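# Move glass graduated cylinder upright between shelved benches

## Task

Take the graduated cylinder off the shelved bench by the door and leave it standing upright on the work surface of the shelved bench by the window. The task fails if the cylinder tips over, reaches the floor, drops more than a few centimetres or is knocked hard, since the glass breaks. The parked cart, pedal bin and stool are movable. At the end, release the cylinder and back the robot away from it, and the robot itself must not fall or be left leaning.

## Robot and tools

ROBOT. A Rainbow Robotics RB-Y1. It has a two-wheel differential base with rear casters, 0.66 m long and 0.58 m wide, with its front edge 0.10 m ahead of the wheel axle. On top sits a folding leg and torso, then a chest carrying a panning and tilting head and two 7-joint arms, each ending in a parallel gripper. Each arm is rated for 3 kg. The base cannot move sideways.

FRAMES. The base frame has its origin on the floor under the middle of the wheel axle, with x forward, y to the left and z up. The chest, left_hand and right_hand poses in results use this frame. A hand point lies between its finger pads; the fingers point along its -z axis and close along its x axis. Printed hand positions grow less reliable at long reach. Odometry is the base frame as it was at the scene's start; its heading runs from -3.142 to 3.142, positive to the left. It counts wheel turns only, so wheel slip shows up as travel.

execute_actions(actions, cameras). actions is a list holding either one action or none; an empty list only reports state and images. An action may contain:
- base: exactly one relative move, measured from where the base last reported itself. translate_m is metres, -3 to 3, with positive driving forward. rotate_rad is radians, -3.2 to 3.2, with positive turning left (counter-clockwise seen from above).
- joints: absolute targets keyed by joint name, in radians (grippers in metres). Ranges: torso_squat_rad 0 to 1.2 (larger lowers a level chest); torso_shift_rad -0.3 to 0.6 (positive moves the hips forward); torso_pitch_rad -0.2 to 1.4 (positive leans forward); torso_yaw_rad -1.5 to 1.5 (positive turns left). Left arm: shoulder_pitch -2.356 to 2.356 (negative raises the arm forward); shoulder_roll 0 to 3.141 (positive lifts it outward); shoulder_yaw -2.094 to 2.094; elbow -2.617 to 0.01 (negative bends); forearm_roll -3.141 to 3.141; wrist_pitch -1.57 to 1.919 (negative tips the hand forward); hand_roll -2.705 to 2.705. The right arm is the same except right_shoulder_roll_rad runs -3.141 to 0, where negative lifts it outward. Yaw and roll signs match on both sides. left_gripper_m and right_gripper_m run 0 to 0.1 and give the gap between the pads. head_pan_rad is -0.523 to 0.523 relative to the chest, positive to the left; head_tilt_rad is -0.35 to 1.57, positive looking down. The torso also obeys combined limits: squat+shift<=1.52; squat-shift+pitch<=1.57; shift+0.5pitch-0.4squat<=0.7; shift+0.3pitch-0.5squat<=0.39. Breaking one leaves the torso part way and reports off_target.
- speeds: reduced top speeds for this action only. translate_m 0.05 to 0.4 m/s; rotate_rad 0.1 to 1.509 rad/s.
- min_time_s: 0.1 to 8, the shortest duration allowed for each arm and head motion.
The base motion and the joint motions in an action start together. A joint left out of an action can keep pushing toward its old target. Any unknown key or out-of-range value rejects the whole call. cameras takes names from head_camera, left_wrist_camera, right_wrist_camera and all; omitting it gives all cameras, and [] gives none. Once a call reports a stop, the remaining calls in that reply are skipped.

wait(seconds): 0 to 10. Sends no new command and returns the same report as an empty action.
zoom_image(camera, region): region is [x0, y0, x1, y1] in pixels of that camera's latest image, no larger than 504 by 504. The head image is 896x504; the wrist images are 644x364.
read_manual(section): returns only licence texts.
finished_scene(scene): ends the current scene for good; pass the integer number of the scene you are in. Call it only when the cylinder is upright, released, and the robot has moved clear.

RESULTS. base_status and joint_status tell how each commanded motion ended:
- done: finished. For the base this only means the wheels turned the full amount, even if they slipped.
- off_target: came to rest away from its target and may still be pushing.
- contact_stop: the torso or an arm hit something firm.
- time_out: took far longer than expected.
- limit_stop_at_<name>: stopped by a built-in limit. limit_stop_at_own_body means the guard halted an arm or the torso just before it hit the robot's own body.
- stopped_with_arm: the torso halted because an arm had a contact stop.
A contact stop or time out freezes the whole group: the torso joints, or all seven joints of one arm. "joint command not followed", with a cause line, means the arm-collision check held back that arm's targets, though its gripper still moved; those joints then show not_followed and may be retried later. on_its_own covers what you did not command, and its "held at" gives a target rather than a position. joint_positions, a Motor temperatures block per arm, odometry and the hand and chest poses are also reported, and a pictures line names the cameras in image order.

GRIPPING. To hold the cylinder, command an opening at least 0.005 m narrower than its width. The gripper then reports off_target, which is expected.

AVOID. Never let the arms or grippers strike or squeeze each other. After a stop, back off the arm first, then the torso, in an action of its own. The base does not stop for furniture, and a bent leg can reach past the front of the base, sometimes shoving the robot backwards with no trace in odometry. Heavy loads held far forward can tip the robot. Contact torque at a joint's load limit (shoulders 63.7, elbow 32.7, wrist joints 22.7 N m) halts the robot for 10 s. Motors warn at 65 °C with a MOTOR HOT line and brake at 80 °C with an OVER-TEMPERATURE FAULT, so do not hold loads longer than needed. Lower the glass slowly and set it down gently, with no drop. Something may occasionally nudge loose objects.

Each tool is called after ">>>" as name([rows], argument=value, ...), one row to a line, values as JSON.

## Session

>>> execute_actions(actions=[], cameras=["head_camera"])

Scene clock: 0.00 s.
Motor temperatures (°C, as the motors report them): left_arm=[30 29 30 31 33 32 35] | right_arm=[26 24 28 27 31 33 33]
base_odometry: x=+0.000 y=+0.000 heading=+0.000 (m, m, rad; odometry frame)
base_status: not commanded
joint_positions: torso_squat_rad=+0.350 torso_shift_rad=+0.001 torso_pitch_rad=+0.001 torso_yaw_rad=-0.001 left_shoulder_pitch_rad=+0.045 left_shoulder_roll_rad=+0.032 left_shoulder_yaw_rad=+0.001 left_elbow_rad=-0.155 left_forearm_roll_rad=+0.004 left_wrist_pitch_rad=-0.040 left_hand_roll_rad=+0.018 left_gripper_m=+0.101 right_shoulder_pitch_rad=+0.032 right_shoulder_roll_rad=-0.010 right_shoulder_yaw_rad=+0.026 right_elbow_rad=-0.278 right_forearm_roll_rad=+0.035 right_wrist_pitch_rad=+0.028 right_hand_roll_rad=+0.033 right_gripper_m=+0.101 head_pan_rad=+0.001 head_tilt_rad=+0.400
joint_status: not commanded
chest: x=-0.2274 y=+0.0004 z=+1.2474 quat_wxyz=(+1.000, +0.000, +0.000, +0.000) (m; base frame)
left_hand: x=-0.1759 y=+0.2454 z=+0.5648 quat_wxyz=(+0.997, +0.016, -0.076, +0.017) (m; base frame)
right_hand: x=-0.1222 y=-0.2261 z=+0.5700 quat_wxyz=(+0.993, -0.009, -0.109, +0.042) (m; base frame)
pictures: head_camera
camera_calibration (this result's frames):
head_camera: T_world_to_cam=[[-0.00800686, -0.998927, -0.045609, 0.0642798], [-0.384373, 0.0451809, -0.922072, 1.3168], [0.923143, 0.010148, -0.384322, 0.687928], [0, 0, 0, 1]] pos_world=[-0.128401, -0.00226423, 1.4815]
Images, in order (width x height): head_camera 896x504.

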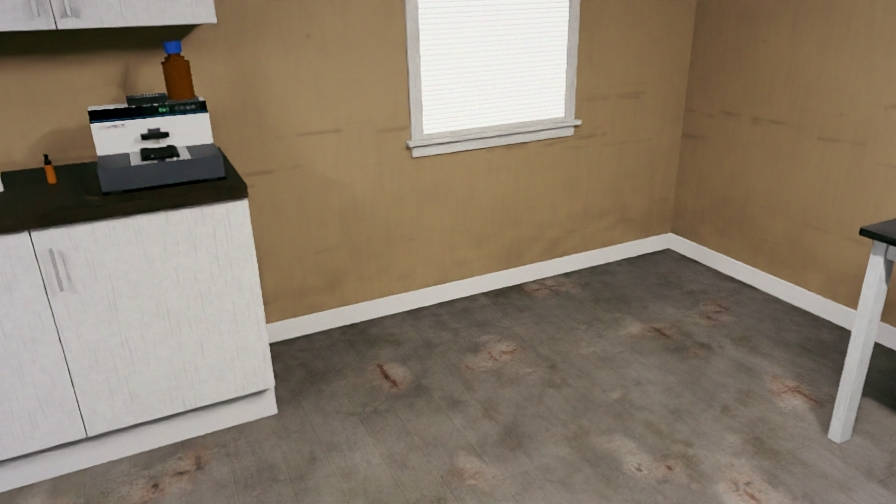

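>>> execute_actions([
  {"base":{"rotate_rad":1.9},"joints":{"left_hand_roll_rad":-1.57,"head_tilt_rad":0.3}},
], cameras=["head_camera"])

Scene clock: 7.57 s.
Motor temperatures (°C, as the motors report them): left_arm=[30 29 30 31 33 32 35] | right_arm=[26 24 28 27 31 33 33]
base_odometry: x=+0.000 y=+0.000 heading=+1.900 (m, m, rad; odometry frame)
base_status: done
joint_positions: torso_squat_rad=+0.350 torso_shift_rad=+0.001 torso_pitch_rad=+0.001 torso_yaw_rad=-0.001 left_shoulder_pitch_rad=+0.045 left_shoulder_roll_rad=+0.032 left_shoulder_yaw_rad=+0.001 left_elbow_rad=-0.155 left_forearm_roll_rad=+0.004 left_wrist_pitch_rad=-0.040 left_hand_roll_rad=-1.570 left_gripper_m=+0.101 right_shoulder_pitch_rad=+0.032 right_shoulder_roll_rad=-0.010 right_shoulder_yaw_rad=+0.026 right_elbow_rad=-0.278 right_forearm_roll_rad=+0.035 right_wrist_pitch_rad=+0.028 right_hand_roll_rad=+0.033 right_gripper_m=+0.101 head_pan_rad=+0.001 head_tilt_rad=+0.300
joint_status: all done
chest: x=-0.2274 y=+0.0004 z=+1.2474 quat_wxyz=(+1.000, +0.000, +0.000, +0.000) (m; base frame)
left_hand: x=-0.1759 y=+0.2454 z=+0.5648 quat_wxyz=(+0.711, +0.065, -0.042, -0.699) (m; base frame)
right_hand: x=-0.1222 y=-0.2261 z=+0.5700 quat_wxyz=(+0.993, -0.009, -0.109, +0.042) (m; base frame)
pictures: head_camera
camera_calibration (this result's frames):
head_camera: T_world_to_cam=[[-0.0033082, -0.998926, -0.0462068, 0.0660715], [-0.290071, 0.0451789, -0.955938, 1.38515], [0.956999, 0.0102408, -0.289909, 0.558287], [0, 0, 0, 1]] pos_world=[-0.132271, -0.00229635, 1.48902]
Images, in order (width x height): head_camera 896x504.

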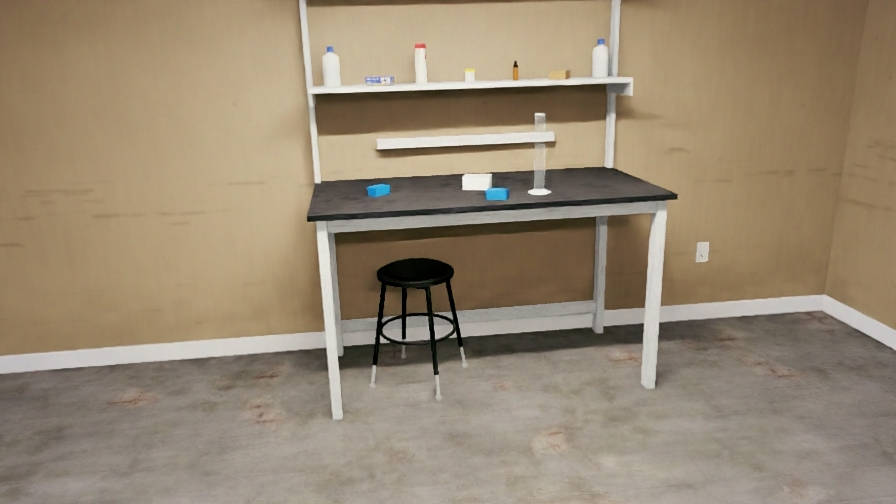

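>>> execute_actions([
  {"base":{"rotate_rad":-0.238}},
], cameras=[])

>>> execute_actions([
  {"base":{"translate_m":1.9},"joints":{"torso_shift_rad":0.2,"torso_squat_rad":0.3,"left_shoulder_pitch_rad":0,"left_shoulder_roll_rad":0.02,"left_shoulder_yaw_rad":0,"left_elbow_rad":-1.57,"left_forearm_roll_rad":0,"left_wrist_pitch_rad":0,"right_elbow_rad":0,"right_shoulder_pitch_rad":0.05,"head_tilt_rad":0.65}},
], cameras=["head_camera","left_wrist_camera"])

Scene clock: 18.90 s.
Motor temperatures (°C, as the motors report them): left_arm=[30 29 30 31 33 32 35] | right_arm=[26 24 28 27 31 33 33]
base_odometry: x=+0.000 y=+0.000 heading=+1.662 (m, m, rad; odometry frame)
base_status: done
joint_positions: torso_squat_rad=+0.350 torso_shift_rad=+0.001 torso_pitch_rad=+0.001 torso_yaw_rad=-0.001 left_shoulder_pitch_rad=+0.045 left_shoulder_roll_rad=+0.032 left_shoulder_yaw_rad=+0.001 left_elbow_rad=-0.155 left_forearm_roll_rad=+0.004 left_wrist_pitch_rad=-0.040 left_hand_roll_rad=-1.570 left_gripper_m=+0.101 right_shoulder_pitch_rad=+0.032 right_shoulder_roll_rad=-0.010 right_shoulder_yaw_rad=+0.026 right_elbow_rad=-0.278 right_forearm_roll_rad=+0.035 right_wrist_pitch_rad=+0.028 right_hand_roll_rad=+0.033 right_gripper_m=+0.101 head_pan_rad=+0.001 head_tilt_rad=+0.300
joint_status: not commanded
chest: x=-0.2274 y=+0.0004 z=+1.2474 quat_wxyz=(+1.000, +0.000, +0.000, +0.000) (m; base frame)
left_hand: x=-0.1759 y=+0.2454 z=+0.5648 quat_wxyz=(+0.711, +0.065, -0.042, -0.699) (m; base frame)
right_hand: x=-0.1222 y=-0.2261 z=+0.5700 quat_wxyz=(+0.993, -0.009, -0.109, +0.042) (m; base frame)
pictures: none
No camera images: the call's "cameras" was empty. Leave "cameras" out to get every camera's image.

Scene clock: 25.00 s.
Motor temperatures (°C, as the motors report them): left_arm=[30 29 30 31 33 32 35] | right_arm=[26 24 28 27 31 33 33]
base_odometry: x=-0.174 y=+1.892 heading=+1.663 (m, m, rad; odometry frame)
base_status: done
joint_positions: torso_squat_rad=+0.300 torso_shift_rad=+0.200 torso_pitch_rad=+0.001 torso_yaw_rad=-0.001 left_shoulder_pitch_rad=+0.000 left_shoulder_roll_rad=+0.020 left_shoulder_yaw_rad=+0.000 left_elbow_rad=-1.570 left_forearm_roll_rad=+0.000 left_wrist_pitch_rad=+0.000 left_hand_roll_rad=-1.570 left_gripper_m=+0.101 right_shoulder_pitch_rad=+0.050 right_shoulder_roll_rad=-0.010 right_shoulder_yaw_rad=+0.026 right_elbow_rad=+0.000 right_forearm_roll_rad=+0.035 right_wrist_pitch_rad=+0.028 right_hand_roll_rad=+0.033 right_gripper_m=+0.101 head_pan_rad=+0.001 head_tilt_rad=+0.650
joint_status: all done
chest: x=-0.0949 y=+0.0004 z=+1.2453 quat_wxyz=(+1.000, +0.000, +0.000, +0.000) (m; base frame)
left_hand: x=+0.4228 y=+0.2260 z=+1.0176 quat_wxyz=(+0.496, +0.504, -0.495, -0.505) (m; base frame)
right_hand: x=-0.1381 y=-0.2280 z=+0.5643 quat_wxyz=(+0.999, -0.004, +0.038, +0.038) (m; base frame)
pictures: head_camera, left_wrist_camera
camera_calibration (this result's frames):
head_camera: T_world_to_cam=[[-0.0192765, -0.998921, -0.042259, 0.0595681], [-0.600297, 0.0453639, -0.79849, 1.17147], [0.799545, 0.00997587, -0.600524, 0.868296], [0, 0, 0, 1]] pos_world=[0.0101359, -0.00230061, 1.45936]
left_wrist_camera: T_world_to_cam=[[-0.0242293, -0.998477, -0.0495631, 0.285621], [-0.685177, 0.0526876, -0.726469, 1.04243], [0.727974, 0.0163577, -0.68541, 0.475313], [0, 0, 0, 1]] pos_world=[0.375152, 0.222489, 1.09723]
Images, in order (width x height): head_camera 896x504, left_wrist_camera 644x364.

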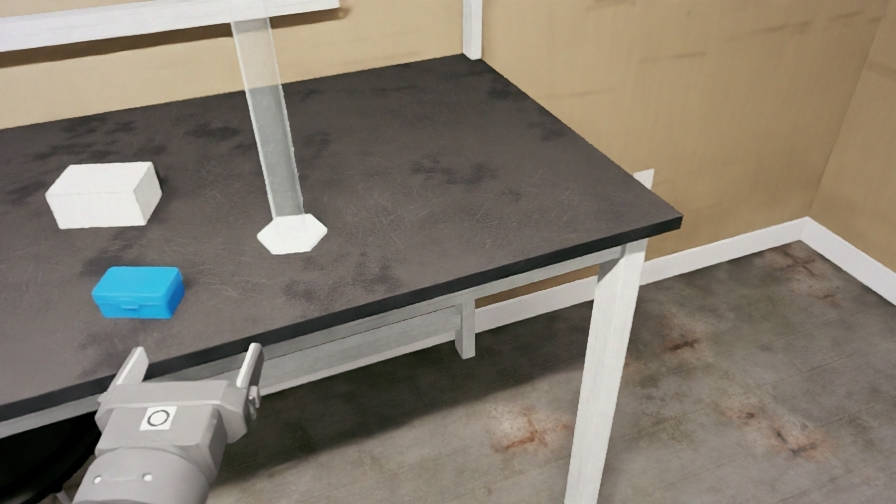

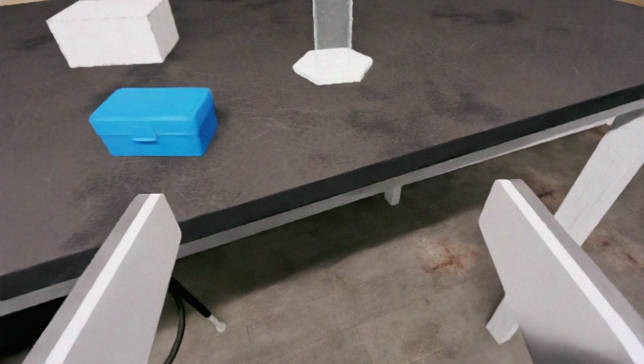

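>>> execute_actions([
  {"base":{"translate_m":0.29},"speeds":{"translate_m":0.2},"joints":{"head_tilt_rad":0.8,"head_pan_rad":0.25,"torso_yaw_rad":-0.02}},
], cameras=["head_camera","left_wrist_camera"])

Scene clock: 31.20 s.
Motor temperatures (°C, as the motors report them): left_arm=[30 29 30 31 33 32 35] | right_arm=[26 24 28 27 31 33 33]
base_odometry: x=-0.201 y=+2.181 heading=+1.663 (m, m, rad; odometry frame)
base_status: done
joint_positions: torso_squat_rad=+0.300 torso_shift_rad=+0.200 torso_pitch_rad=+0.001 torso_yaw_rad=-0.020 left_shoulder_pitch_rad=+0.000 left_shoulder_roll_rad=+0.020 left_shoulder_yaw_rad=+0.000 left_elbow_rad=-1.570 left_forearm_roll_rad=+0.000 left_wrist_pitch_rad=+0.000 left_hand_roll_rad=-1.570 left_gripper_m=+0.101 right_shoulder_pitch_rad=+0.050 right_shoulder_roll_rad=-0.010 right_shoulder_yaw_rad=+0.026 right_elbow_rad=+0.000 right_forearm_roll_rad=+0.035 right_wrist_pitch_rad=+0.028 right_hand_roll_rad=+0.033 right_gripper_m=+0.101 head_pan_rad=+0.250 head_tilt_rad=+0.800
joint_status: all done
chest: x=-0.0949 y=+0.0004 z=+1.2453 quat_wxyz=(+1.000, +0.000, +0.000, -0.010) (m; base frame)
left_hand: x=+0.4270 y=+0.2160 z=+1.0175 quat_wxyz=(+0.491, +0.499, -0.500, -0.510) (m; base frame)
right_hand: x=-0.1425 y=-0.2271 z=+0.5643 quat_wxyz=(+0.999, -0.004, +0.038, +0.029) (m; base frame)
pictures: head_camera, left_wrist_camera
camera_calibration (this result's frames):
head_camera: T_world_to_cam=[[0.203015, -0.978394, -0.0391238, 0.0707755], [-0.704593, -0.118222, -0.699694, 1.02112], [0.679951, 0.169615, -0.71337, 1.0227], [0, 0, 0, 1]] pos_world=[0.0097181, 0.0165003, 1.4468]
left_wrist_camera: T_world_to_cam=[[-0.0433536, -0.997832, -0.0495102, 0.283736], [-0.684106, 0.0657658, -0.726411, 1.04246], [0.728093, 0.00237774, -0.685474, 0.475419], [0, 0, 0, 1]] pos_world=[0.379304, 0.213432, 1.09719]
Images, in order (width x height): head_camera 896x504, left_wrist_camera 644x364.

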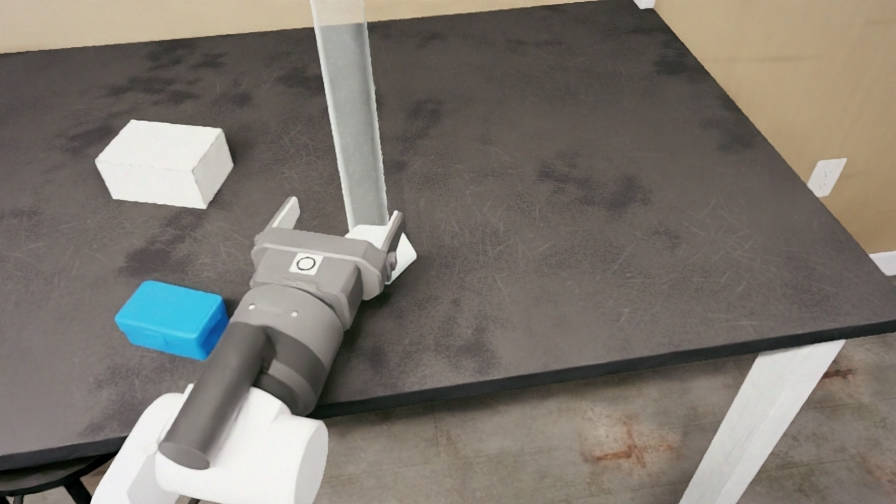

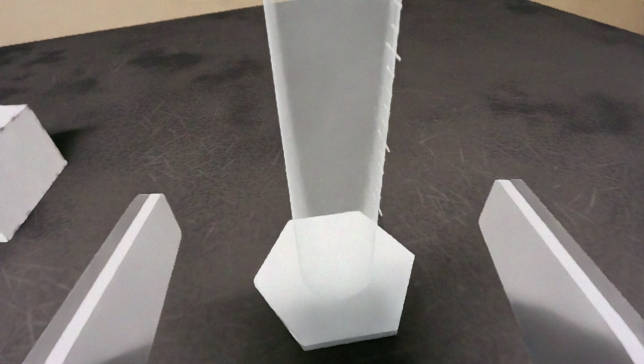

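>>> execute_actions([
  {"base":{"translate_m":0.057},"speeds":{"translate_m":0.05},"joints":{"torso_yaw_rad":-0.026}},
], cameras=["left_wrist_camera"])

>>> execute_actions([
  {"joints":{"left_gripper_m":0.03}},
], cameras=["head_camera","left_wrist_camera"])

Scene clock: 41.07 s.
Motor temperatures (°C, as the motors report them): left_arm=[31 29 30 31 33 32 35] | right_arm=[26 24 28 27 31 33 33]
base_odometry: x=-0.206 y=+2.238 heading=+1.664 (m, m, rad; odometry frame)
base_status: done
joint_positions: torso_squat_rad=+0.300 torso_shift_rad=+0.200 torso_pitch_rad=+0.001 torso_yaw_rad=-0.026 left_shoulder_pitch_rad=+0.000 left_shoulder_roll_rad=+0.020 left_shoulder_yaw_rad=+0.000 left_elbow_rad=-1.570 left_forearm_roll_rad=+0.000 left_wrist_pitch_rad=+0.000 left_hand_roll_rad=-1.570 left_gripper_m=+0.101 right_shoulder_pitch_rad=+0.050 right_shoulder_roll_rad=-0.010 right_shoulder_yaw_rad=+0.026 right_elbow_rad=+0.000 right_forearm_roll_rad=+0.035 right_wrist_pitch_rad=+0.028 right_hand_roll_rad=+0.033 right_gripper_m=+0.101 head_pan_rad=+0.250 head_tilt_rad=+0.800
joint_status: all done
chest: x=-0.0949 y=+0.0004 z=+1.2453 quat_wxyz=(+1.000, +0.000, +0.000, -0.013) (m; base frame)
left_hand: x=+0.4282 y=+0.2129 z=+1.0175 quat_wxyz=(+0.489, +0.498, -0.502, -0.511) (m; base frame)
right_hand: x=-0.1439 y=-0.2268 z=+0.5643 quat_wxyz=(+0.999, -0.004, +0.038, +0.026) (m; base frame)
pictures: left_wrist_camera
camera_calibration (this result's frames):
left_wrist_camera: T_world_to_cam=[[-0.0493068, -0.997557, -0.0494943, 0.283148], [-0.683703, 0.0698351, -0.726411, 1.04248], [0.728093, -0.00197766, -0.685476, 0.475442], [0, 0, 0, 1]] pos_world=[0.380545, 0.210594, 1.09719]
Images, in order (width x height): left_wrist_camera 644x364.

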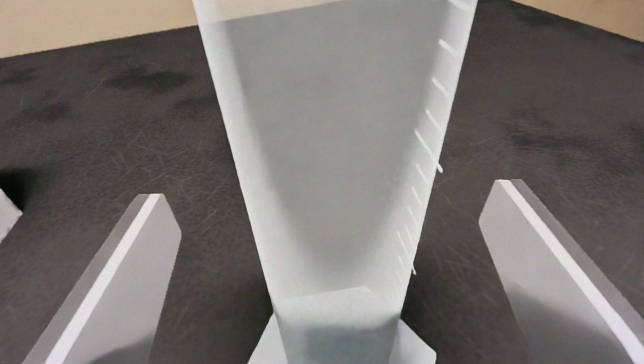

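Scene clock: 42.27 s.
Motor temperatures (°C, as the motors report them): left_arm=[31 29 30 31 33 32 35] | right_arm=[26 24 28 27 31 33 33]
base_odometry: x=-0.206 y=+2.238 heading=+1.664 (m, m, rad; odometry frame)
base_status: not commanded
joint_positions: torso_squat_rad=+0.300 torso_shift_rad=+0.200 torso_pitch_rad=+0.001 torso_yaw_rad=-0.026 left_shoulder_pitch_rad=+0.000 left_shoulder_roll_rad=+0.020 left_shoulder_yaw_rad=+0.000 left_elbow_rad=-1.570 left_forearm_roll_rad=+0.000 left_wrist_pitch_rad=+0.000 left_hand_roll_rad=-1.570 left_gripper_m=+0.043 right_shoulder_pitch_rad=+0.050 right_shoulder_roll_rad=-0.010 right_shoulder_yaw_rad=+0.026 right_elbow_rad=+0.000 right_forearm_roll_rad=+0.035 right_wrist_pitch_rad=+0.028 right_hand_roll_rad=+0.033 right_gripper_m=+0.101 head_pan_rad=+0.250 head_tilt_rad=+0.800
joint_status: left_gripper_m off_target (ended at +0.043, target +0.030)
chest: x=-0.0949 y=+0.0004 z=+1.2453 quat_wxyz=(+1.000, +0.000, +0.000, -0.013) (m; base frame)
left_hand: x=+0.4282 y=+0.2129 z=+1.0176 quat_wxyz=(+0.489, +0.498, -0.502, -0.511) (m; base frame)
right_hand: x=-0.1439 y=-0.2268 z=+0.5643 quat_wxyz=(+0.999, -0.004, +0.038, +0.026) (m; base frame)
pictures: head_camera, left_wrist_camera
camera_calibration (this result's frames):
head_camera: T_world_to_cam=[[0.197161, -0.979591, -0.0391098, 0.0702071], [-0.705252, -0.114009, -0.69973, 1.02108], [0.68099, 0.165542, -0.713336, 1.02278], [0, 0, 0, 1]] pos_world=[0.00977386, 0.0158735, 1.44681]
left_wrist_camera: T_world_to_cam=[[-0.0493062, -0.997557, -0.0494911, 0.283143], [-0.683698, 0.0698323, -0.726416, 1.04249], [0.728097, -0.00197978, -0.685471, 0.475442], [0, 0, 0, 1]] pos_world=[0.38054, 0.210594, 1.09719]
Images, in order (width x height): head_camera 896x504, left_wrist_camera 644x364.

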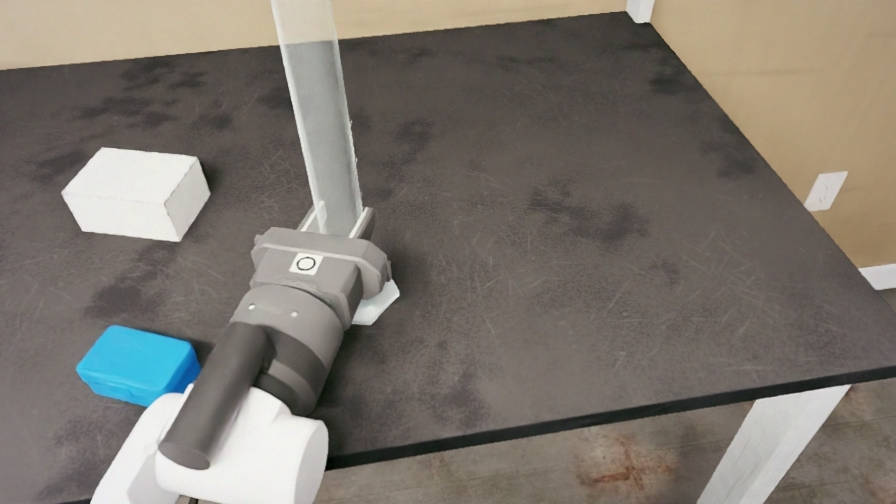

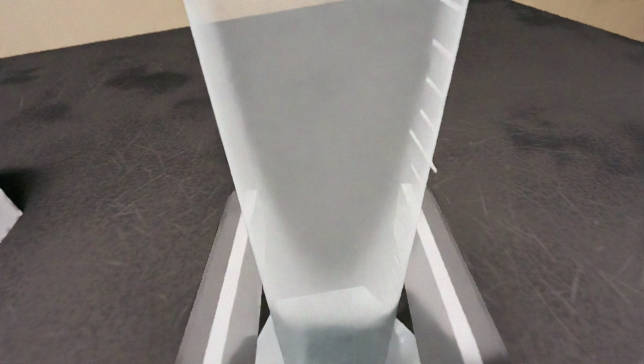

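>>> execute_actions([
  {"joints":{"torso_squat_rad":0.05,"torso_yaw_rad":-0.04}},
], cameras=["left_wrist_camera"])

>>> execute_actions([
  {"base":{"translate_m":-1.3},"joints":{"head_pan_rad":0,"head_tilt_rad":0.4}},
], cameras=[])

>>> execute_actions([
  {"base":{"rotate_rad":-2.83},"joints":{"torso_squat_rad":0.3}},
], cameras=["head_camera"])

Scene clock: 50.97 s.
Motor temperatures (°C, as the motors report them): left_arm=[31 29 30 31 33 32 35] | right_arm=[26 24 28 27 31 33 33]
base_odometry: x=-0.206 y=+2.238 heading=+1.664 (m, m, rad; odometry frame)
base_status: not commanded
joint_positions: torso_squat_rad=+0.050 torso_shift_rad=+0.200 torso_pitch_rad=+0.001 torso_yaw_rad=-0.040 left_shoulder_pitch_rad=+0.000 left_shoulder_roll_rad=+0.020 left_shoulder_yaw_rad=+0.000 left_elbow_rad=-1.570 left_forearm_roll_rad=+0.000 left_wrist_pitch_rad=+0.000 left_hand_roll_rad=-1.570 left_gripper_m=+0.043 right_shoulder_pitch_rad=+0.050 right_shoulder_roll_rad=-0.010 right_shoulder_yaw_rad=+0.026 right_elbow_rad=+0.000 right_forearm_roll_rad=+0.035 right_wrist_pitch_rad=+0.028 right_hand_roll_rad=+0.033 right_gripper_m=+0.101 head_pan_rad=+0.250 head_tilt_rad=+0.800
joint_status: all done
chest: x=-0.0888 y=+0.0004 z=+1.2751 quat_wxyz=(+1.000, +0.000, +0.000, -0.020) (m; base frame)
left_hand: x=+0.4372 y=+0.2056 z=+1.0471 quat_wxyz=(+0.486, +0.494, -0.505, -0.515) (m; base frame)
right_hand: x=-0.1410 y=-0.2261 z=+0.5941 quat_wxyz=(+0.999, -0.004, +0.039, +0.019) (m; base frame)
pictures: left_wrist_camera
camera_calibration (this result's frames):
left_wrist_camera: T_world_to_cam=[[-0.0632175, -0.996773, -0.0494713, 0.283665], [-0.683006, 0.0793545, -0.726089, 1.06801], [0.727672, -0.0121124, -0.685818, 0.491784], [0, 0, 0, 1]] pos_world=[0.38953, 0.203955, 1.12678]
Images, in order (width x height): left_wrist_camera 644x364.

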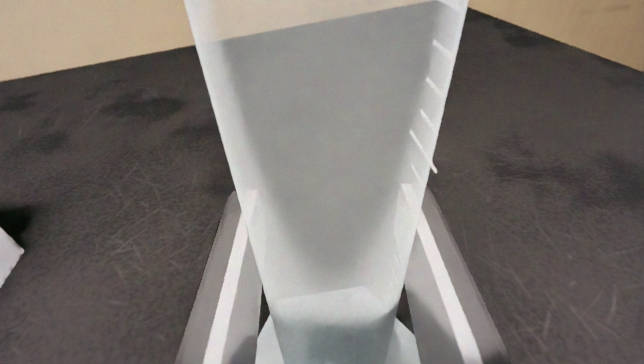

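Scene clock: 55.77 s.
Motor temperatures (°C, as the motors report them): left_arm=[31 29 30 31 33 32 35] | right_arm=[26 24 28 27 31 33 33]
base_odometry: x=-0.085 y=+0.943 heading=+1.664 (m, m, rad; odometry frame)
base_status: done
joint_positions: torso_squat_rad=+0.050 torso_shift_rad=+0.200 torso_pitch_rad=+0.001 torso_yaw_rad=-0.040 left_shoulder_pitch_rad=+0.000 left_shoulder_roll_rad=+0.020 left_shoulder_yaw_rad=+0.000 left_elbow_rad=-1.570 left_forearm_roll_rad=+0.000 left_wrist_pitch_rad=+0.000 left_hand_roll_rad=-1.570 left_gripper_m=+0.043 right_shoulder_pitch_rad=+0.050 right_shoulder_roll_rad=-0.010 right_shoulder_yaw_rad=+0.026 right_elbow_rad=+0.000 right_forearm_roll_rad=+0.035 right_wrist_pitch_rad=+0.028 right_hand_roll_rad=+0.033 right_gripper_m=+0.101 head_pan_rad=+0.000 head_tilt_rad=+0.400
joint_status: all done
chest: x=-0.0888 y=+0.0004 z=+1.2751 quat_wxyz=(+1.000, +0.000, +0.000, -0.020) (m; base frame)
left_hand: x=+0.4371 y=+0.2056 z=+1.0470 quat_wxyz=(+0.486, +0.494, -0.505, -0.515) (m; base frame)
right_hand: x=-0.1409 y=-0.2261 z=+0.5941 quat_wxyz=(+0.999, -0.004, +0.038, +0.019) (m; base frame)
pictures: none
No camera images: the call's "cameras" was empty. Leave "cameras" out to get every camera's image.

Scene clock: 60.83 s.
Motor temperatures (°C, as the motors report them): left_arm=[31 29 30 31 33 32 35] | right_arm=[26 24 28 27 31 33 33]
base_odometry: x=-0.085 y=+0.943 heading=-1.165 (m, m, rad; odometry frame)
base_status: done
joint_positions: torso_squat_rad=+0.300 torso_shift_rad=+0.200 torso_pitch_rad=+0.001 torso_yaw_rad=-0.040 left_shoulder_pitch_rad=+0.000 left_shoulder_roll_rad=+0.020 left_shoulder_yaw_rad=+0.000 left_elbow_rad=-1.570 left_forearm_roll_rad=+0.000 left_wrist_pitch_rad=+0.000 left_hand_roll_rad=-1.570 left_gripper_m=+0.043 right_shoulder_pitch_rad=+0.050 right_shoulder_roll_rad=-0.010 right_shoulder_yaw_rad=+0.026 right_elbow_rad=+0.000 right_forearm_roll_rad=+0.035 right_wrist_pitch_rad=+0.028 right_hand_roll_rad=+0.033 right_gripper_m=+0.101 head_pan_rad=+0.000 head_tilt_rad=+0.400
joint_status: all done
chest: x=-0.0949 y=+0.0004 z=+1.2453 quat_wxyz=(+1.000, +0.000, +0.000, -0.020) (m; base frame)
left_hand: x=+0.4310 y=+0.2056 z=+1.0173 quat_wxyz=(+0.486, +0.494, -0.505, -0.515) (m; base frame)
right_hand: x=-0.1470 y=-0.2261 z=+0.5643 quat_wxyz=(+0.999, -0.004, +0.038, +0.019) (m; base frame)
pictures: head_camera
camera_calibration (this result's frames):
head_camera: T_world_to_cam=[[-0.0476881, -0.997821, -0.0456019, 0.0614731], [-0.381924, 0.0603997, -0.922218, 1.36619], [0.922963, -0.0265623, -0.383972, 0.564374], [0, 0, 0, 1]] pos_world=[0.00381569, -0.00618734, 1.47943]
Images, in order (width x height): head_camera 896x504.

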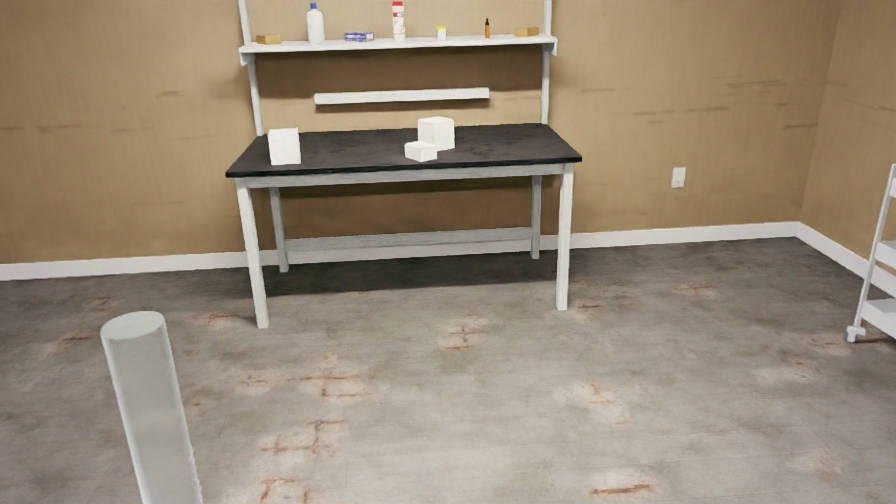

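>>> execute_actions([
  {"base":{"translate_m":2.48},"joints":{"torso_yaw_rad":0.12,"torso_squat_rad":0.5,"head_tilt_rad":0.9,"head_pan_rad":0.2}},
], cameras=["head_camera"])

Scene clock: 71.80 s.
Motor temperatures (°C, as the motors report them): left_arm=[31 29 30 32 33 32 35] | right_arm=[26 24 28 27 31 33 33]
base_odometry: x=+0.894 y=-1.335 heading=-1.165 (m, m, rad; odometry frame)
base_status: done
joint_positions: torso_squat_rad=+0.500 torso_shift_rad=+0.200 torso_pitch_rad=+0.001 torso_yaw_rad=+0.120 left_shoulder_pitch_rad=+0.000 left_shoulder_roll_rad=+0.020 left_shoulder_yaw_rad=+0.000 left_elbow_rad=-1.570 left_forearm_roll_rad=+0.000 left_wrist_pitch_rad=+0.000 left_hand_roll_rad=-1.570 left_gripper_m=+0.043 right_shoulder_pitch_rad=+0.050 right_shoulder_roll_rad=-0.010 right_shoulder_yaw_rad=+0.026 right_elbow_rad=+0.000 right_forearm_roll_rad=+0.035 right_wrist_pitch_rad=+0.028 right_hand_roll_rad=+0.033 right_gripper_m=+0.101 head_pan_rad=+0.200 head_tilt_rad=+0.900
joint_status: all done
chest: x=-0.1056 y=+0.0004 z=+1.1920 quat_wxyz=(+0.998, +0.000, +0.000, +0.060) (m; base frame)
left_hand: x=+0.3809 y=+0.2868 z=+0.9639 quat_wxyz=(+0.525, +0.533, -0.464, -0.474) (m; base frame)
right_hand: x=-0.1212 y=-0.2315 z=+0.5110 quat_wxyz=(+0.994, -0.007, +0.038, +0.099) (m; base frame)
pictures: head_camera
camera_calibration (this result's frames):
head_camera: T_world_to_cam=[[0.286453, -0.957399, -0.0364967, 0.0771566], [-0.754178, -0.201828, -0.624885, 0.868462], [0.590898, 0.206525, -0.779863, 1.07653], [0, 0, 0, 1]] pos_world=[-0.00324577, 0.0268197, 1.38505]
Images, in order (width x height): head_camera 896x504.

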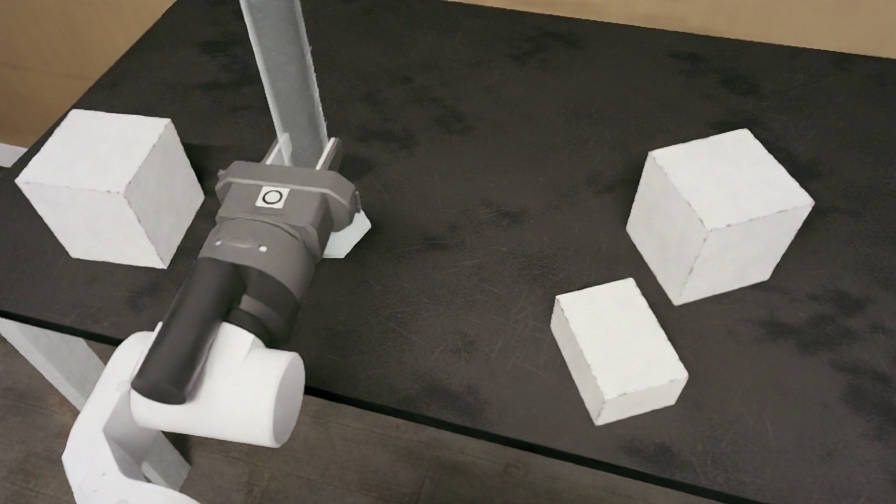

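>>> execute_actions([
  {"base":{"translate_m":0.02},"joints":{"torso_yaw_rad":0.04,"torso_squat_rad":0.69}},
], cameras=["left_wrist_camera"])

>>> execute_actions([
  {"joints":{"torso_squat_rad":0.72}},
], cameras=["head_camera","left_wrist_camera"])

Scene clock: 76.77 s.
Motor temperatures (°C, as the motors report them): left_arm=[31 29 30 32 33 32 35] | right_arm=[26 24 28 27 31 33 33]
base_odometry: x=+0.902 y=-1.354 heading=-1.165 (m, m, rad; odometry frame)
base_status: done
joint_positions: torso_squat_rad=+0.690 torso_shift_rad=+0.200 torso_pitch_rad=+0.001 torso_yaw_rad=+0.040 left_shoulder_pitch_rad=+0.000 left_shoulder_roll_rad=+0.020 left_shoulder_yaw_rad=+0.000 left_elbow_rad=-1.570 left_forearm_roll_rad=+0.000 left_wrist_pitch_rad=+0.000 left_hand_roll_rad=-1.570 left_gripper_m=+0.043 right_shoulder_pitch_rad=+0.050 right_shoulder_roll_rad=-0.010 right_shoulder_yaw_rad=+0.026 right_elbow_rad=+0.000 right_forearm_roll_rad=+0.035 right_wrist_pitch_rad=+0.028 right_hand_roll_rad=+0.033 right_gripper_m=+0.101 head_pan_rad=+0.200 head_tilt_rad=+0.900
joint_status: all done
chest: x=-0.1205 y=+0.0004 z=+1.1190 quat_wxyz=(+1.000, +0.000, +0.000, +0.020) (m; base frame)
left_hand: x=+0.3874 y=+0.2470 z=+0.8910 quat_wxyz=(+0.506, +0.514, -0.485, -0.495) (m; base frame)
right_hand: x=-0.1543 y=-0.2295 z=+0.4380 quat_wxyz=(+0.998, -0.005, +0.038, +0.059) (m; base frame)
pictures: left_wrist_camera
camera_calibration (this result's frames):
left_wrist_camera: T_world_to_cam=[[0.0166602, -0.998634, -0.049518, 0.283593], [-0.687212, 0.0245365, -0.726043, 0.932479], [0.726266, 0.0461254, -0.685865, 0.407712], [0, 0, 0, 1]] pos_world=[0.339978, 0.24152, 0.970698]
Images, in order (width x height): left_wrist_camera 644x364.

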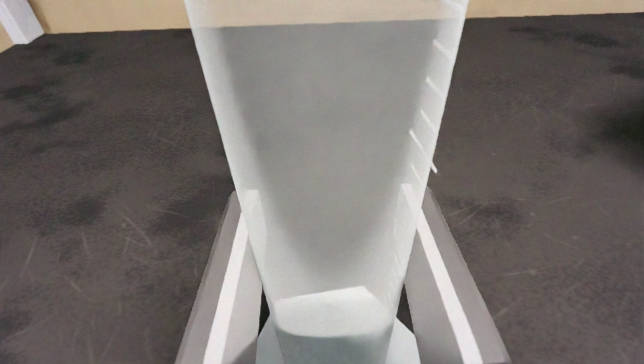

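Scene clock: 77.50 s.
Motor temperatures (°C, as the motors report them): left_arm=[31 29 30 32 33 32 35] | right_arm=[26 24 28 27 31 33 33]
base_odometry: x=+0.902 y=-1.354 heading=-1.165 (m, m, rad; odometry frame)
base_status: not commanded
joint_positions: torso_squat_rad=+0.720 torso_shift_rad=+0.200 torso_pitch_rad=+0.001 torso_yaw_rad=+0.040 left_shoulder_pitch_rad=+0.000 left_shoulder_roll_rad=+0.020 left_shoulder_yaw_rad=+0.000 left_elbow_rad=-1.570 left_forearm_roll_rad=+0.000 left_wrist_pitch_rad=+0.000 left_hand_roll_rad=-1.570 left_gripper_m=+0.043 right_shoulder_pitch_rad=+0.050 right_shoulder_roll_rad=-0.010 right_shoulder_yaw_rad=+0.026 right_elbow_rad=+0.000 right_forearm_roll_rad=+0.035 right_wrist_pitch_rad=+0.028 right_hand_roll_rad=+0.033 right_gripper_m=+0.101 head_pan_rad=+0.200 head_tilt_rad=+0.900
joint_status: all done
chest: x=-0.1233 y=+0.0004 z=+1.1057 quat_wxyz=(+1.000, +0.000, +0.000, +0.020) (m; base frame)
left_hand: x=+0.3846 y=+0.2470 z=+0.8777 quat_wxyz=(+0.506, +0.514, -0.485, -0.495) (m; base frame)
right_hand: x=-0.1570 y=-0.2295 z=+0.4247 quat_wxyz=(+0.998, -0.005, +0.038, +0.059) (m; base frame)
pictures: head_camera, left_wrist_camera
camera_calibration (this result's frames):
head_camera: T_world_to_cam=[[0.209092, -0.97722, -0.036362, 0.0693595], [-0.767708, -0.141004, -0.625094, 0.799797], [0.605727, 0.158618, -0.779702, 1.02132], [0, 0, 0, 1]] pos_world=[-0.0191308, 0.0185554, 1.29879]
left_wrist_camera: T_world_to_cam=[[0.0166709, -0.998634, -0.0495167, 0.282975], [-0.687246, 0.0245262, -0.726011, 0.920902], [0.726233, 0.0461334, -0.685898, 0.400564], [0, 0, 0, 1]] pos_world=[0.337266, 0.241523, 0.957343]
Images, in order (width x height): head_camera 896x504, left_wrist_camera 644x364.

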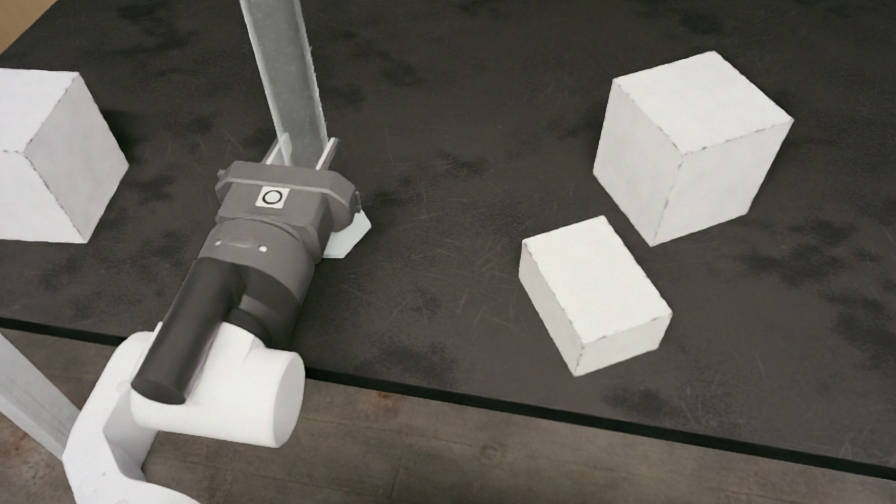

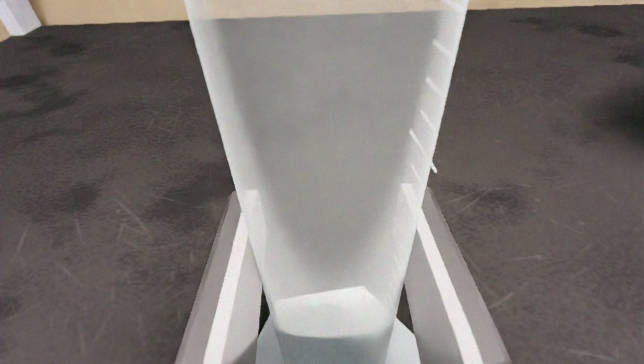

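>>> execute_actions([
  {"joints":{"torso_squat_rad":0.747}},
], cameras=["left_wrist_camera"])

Scene clock: 80.73 s.
Motor temperatures (°C, as the motors report them): left_arm=[31 29 30 32 33 32 35] | right_arm=[26 24 28 27 31 33 33]
base_odometry: x=+0.902 y=-1.354 heading=-1.165 (m, m, rad; odometry frame)
base_status: not commanded
joint_positions: torso_squat_rad=+0.747 torso_shift_rad=+0.200 torso_pitch_rad=+0.001 torso_yaw_rad=+0.040 left_shoulder_pitch_rad=+0.000 left_shoulder_roll_rad=+0.020 left_shoulder_yaw_rad=+0.000 left_elbow_rad=-1.570 left_forearm_roll_rad=+0.000 left_wrist_pitch_rad=+0.000 left_hand_roll_rad=-1.570 left_gripper_m=+0.043 right_shoulder_pitch_rad=+0.050 right_shoulder_roll_rad=-0.010 right_shoulder_yaw_rad=+0.026 right_elbow_rad=+0.000 right_forearm_roll_rad=+0.035 right_wrist_pitch_rad=+0.028 right_hand_roll_rad=+0.033 right_gripper_m=+0.101 head_pan_rad=+0.200 head_tilt_rad=+0.900
joint_status: all done
chest: x=-0.1258 y=+0.0004 z=+1.0933 quat_wxyz=(+1.000, +0.000, +0.000, +0.020) (m; base frame)
left_hand: x=+0.3821 y=+0.2470 z=+0.8653 quat_wxyz=(+0.506, +0.514, -0.485, -0.495) (m; base frame)
right_hand: x=-0.1595 y=-0.2295 z=+0.4123 quat_wxyz=(+0.998, -0.005, +0.038, +0.059) (m; base frame)
pictures: left_wrist_camera
camera_calibration (this result's frames):
left_wrist_camera: T_world_to_cam=[[0.0166752, -0.998634, -0.0495168, 0.282401], [-0.687252, 0.0245228, -0.726005, 0.910164], [0.726228, 0.0461368, -0.685904, 0.393891], [0, 0, 0, 1]] pos_world=[0.334748, 0.241523, 0.944938]
Images, in order (width x height): left_wrist_camera 644x364.

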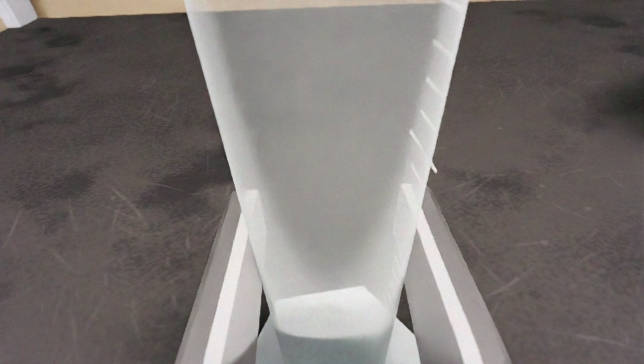

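No contact yet.

>>> execute_actions([
  {"joints":{"torso_squat_rad":0.762}},
], cameras=["left_wrist_camera"])

Scene clock: 83.93 s.
Motor temperatures (°C, as the motors report them): left_arm=[31 29 30 32 33 32 35] | right_arm=[26 24 28 27 31 33 33]
base_odometry: x=+0.902 y=-1.354 heading=-1.165 (m, m, rad; odometry frame)
base_status: not commanded
joint_positions: torso_squat_rad=+0.762 torso_shift_rad=+0.200 torso_pitch_rad=+0.000 torso_yaw_rad=+0.040 left_shoulder_pitch_rad=-0.004 left_shoulder_roll_rad=+0.020 left_shoulder_yaw_rad=+0.000 left_elbow_rad=-1.574 left_forearm_roll_rad=+0.000 left_wrist_pitch_rad=-0.002 left_hand_roll_rad=-1.570 left_gripper_m=+0.043 right_shoulder_pitch_rad=+0.050 right_shoulder_roll_rad=-0.010 right_shoulder_yaw_rad=+0.026 right_elbow_rad=+0.000 right_forearm_roll_rad=+0.035 right_wrist_pitch_rad=+0.028 right_hand_roll_rad=+0.033 right_gripper_m=+0.101 head_pan_rad=+0.200 head_tilt_rad=+0.900
joint_status: all done
chest: x=-0.1277 y=+0.0003 z=+1.0863 quat_wxyz=(+1.000, +0.000, +0.000, +0.020) (m; base frame)
left_hand: x=+0.3816 y=+0.2463 z=+0.8631 quat_wxyz=(+0.503, +0.516, -0.488, -0.493) (m; base frame)
right_hand: x=-0.1608 y=-0.2295 z=+0.4051 quat_wxyz=(+0.998, -0.005, +0.038, +0.059) (m; base frame)
pictures: left_wrist_camera
camera_calibration (this result's frames):
left_wrist_camera: T_world_to_cam=[[0.0159004, -0.998623, -0.0499868, 0.28234], [-0.679447, 0.0258859, -0.733268, 0.911204], [0.733553, 0.0456226, -0.6781, 0.383376], [0, 0, 0, 1]] pos_world=[0.333399, 0.240874, 0.942238]
Images, in order (width x height): left_wrist_camera 644x364.

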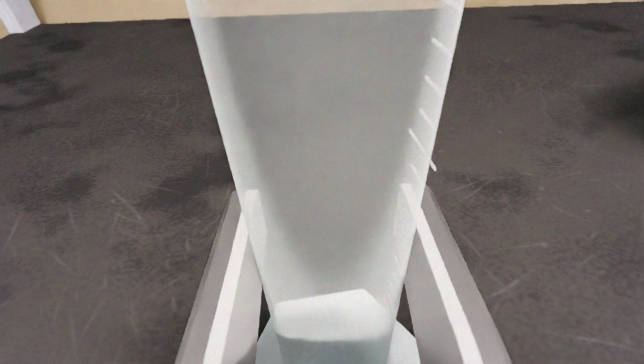

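>>> execute_actions([
  {"joints":{"left_gripper_m":0.1,"torso_squat_rad":0.752}},
], cameras=[])

>>> execute_actions([
  {"base":{"translate_m":-0.5},"joints":{"head_tilt_rad":0.5}},
], cameras=["head_camera"])

Scene clock: 89.07 s.
Motor temperatures (°C, as the motors report them): left_arm=[31 29 30 32 33 32 35] | right_arm=[26 24 28 27 31 33 33]
base_odometry: x=+0.902 y=-1.354 heading=-1.165 (m, m, rad; odometry frame)
base_status: not commanded
joint_positions: torso_squat_rad=+0.752 torso_shift_rad=+0.200 torso_pitch_rad=+0.001 torso_yaw_rad=+0.040 left_shoulder_pitch_rad=+0.000 left_shoulder_roll_rad=+0.020 left_shoulder_yaw_rad=+0.000 left_elbow_rad=-1.570 left_forearm_roll_rad=+0.000 left_wrist_pitch_rad=+0.000 left_hand_roll_rad=-1.570 left_gripper_m=+0.100 right_shoulder_pitch_rad=+0.050 right_shoulder_roll_rad=-0.010 right_shoulder_yaw_rad=+0.026 right_elbow_rad=+0.000 right_forearm_roll_rad=+0.035 right_wrist_pitch_rad=+0.028 right_hand_roll_rad=+0.033 right_gripper_m=+0.101 head_pan_rad=+0.200 head_tilt_rad=+0.900
joint_status: all done
chest: x=-0.1263 y=+0.0003 z=+1.0910 quat_wxyz=(+1.000, +0.000, +0.000, +0.020) (m; base frame)
left_hand: x=+0.3818 y=+0.2469 z=+0.8635 quat_wxyz=(+0.506, +0.514, -0.485, -0.495) (m; base frame)
right_hand: x=-0.1600 y=-0.2295 z=+0.4099 quat_wxyz=(+0.998, -0.005, +0.038, +0.059) (m; base frame)
pictures: none
No camera images: the call's "cameras" was empty. Leave "cameras" out to get every camera's image.

Scene clock: 91.83 s.
Motor temperatures (°C, as the motors report them): left_arm=[31 29 30 32 33 32 35] | right_arm=[26 24 28 27 31 33 33]
base_odometry: x=+0.704 y=-0.894 heading=-1.166 (m, m, rad; odometry frame)
base_status: done
joint_positions: torso_squat_rad=+0.752 torso_shift_rad=+0.200 torso_pitch_rad=+0.001 torso_yaw_rad=+0.040 left_shoulder_pitch_rad=+0.000 left_shoulder_roll_rad=+0.020 left_shoulder_yaw_rad=+0.000 left_elbow_rad=-1.570 left_forearm_roll_rad=+0.000 left_wrist_pitch_rad=+0.000 left_hand_roll_rad=-1.570 left_gripper_m=+0.100 right_shoulder_pitch_rad=+0.050 right_shoulder_roll_rad=-0.010 right_shoulder_yaw_rad=+0.026 right_elbow_rad=+0.000 right_forearm_roll_rad=+0.035 right_wrist_pitch_rad=+0.028 right_hand_roll_rad=+0.033 right_gripper_m=+0.101 head_pan_rad=+0.200 head_tilt_rad=+0.500
joint_status: all done
chest: x=-0.1262 y=+0.0003 z=+1.0910 quat_wxyz=(+1.000, +0.000, +0.000, +0.020) (m; base frame)
left_hand: x=+0.3817 y=+0.2470 z=+0.8632 quat_wxyz=(+0.506, +0.514, -0.485, -0.495) (m; base frame)
right_hand: x=-0.1600 y=-0.2295 z=+0.4099 quat_wxyz=(+0.998, -0.005, +0.038, +0.059) (m; base frame)
pictures: head_camera
camera_calibration (this result's frames):
head_camera: T_world_to_cam=[[0.225338, -0.973247, -0.0448762, 0.0820644], [-0.471572, -0.0686467, -0.879152, 1.14701], [0.852551, 0.219269, -0.474425, 0.643127], [0, 0, 0, 1]] pos_world=[-0.025891, 0.01759, 1.3172]
Images, in order (width x height): head_camera 896x504.

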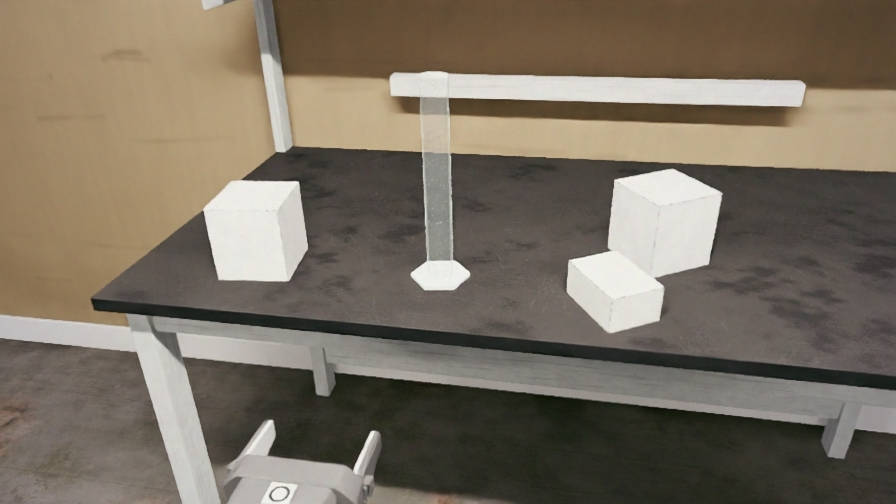

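>>> finished_scene(scene=2)

The scene is finished: the task was done.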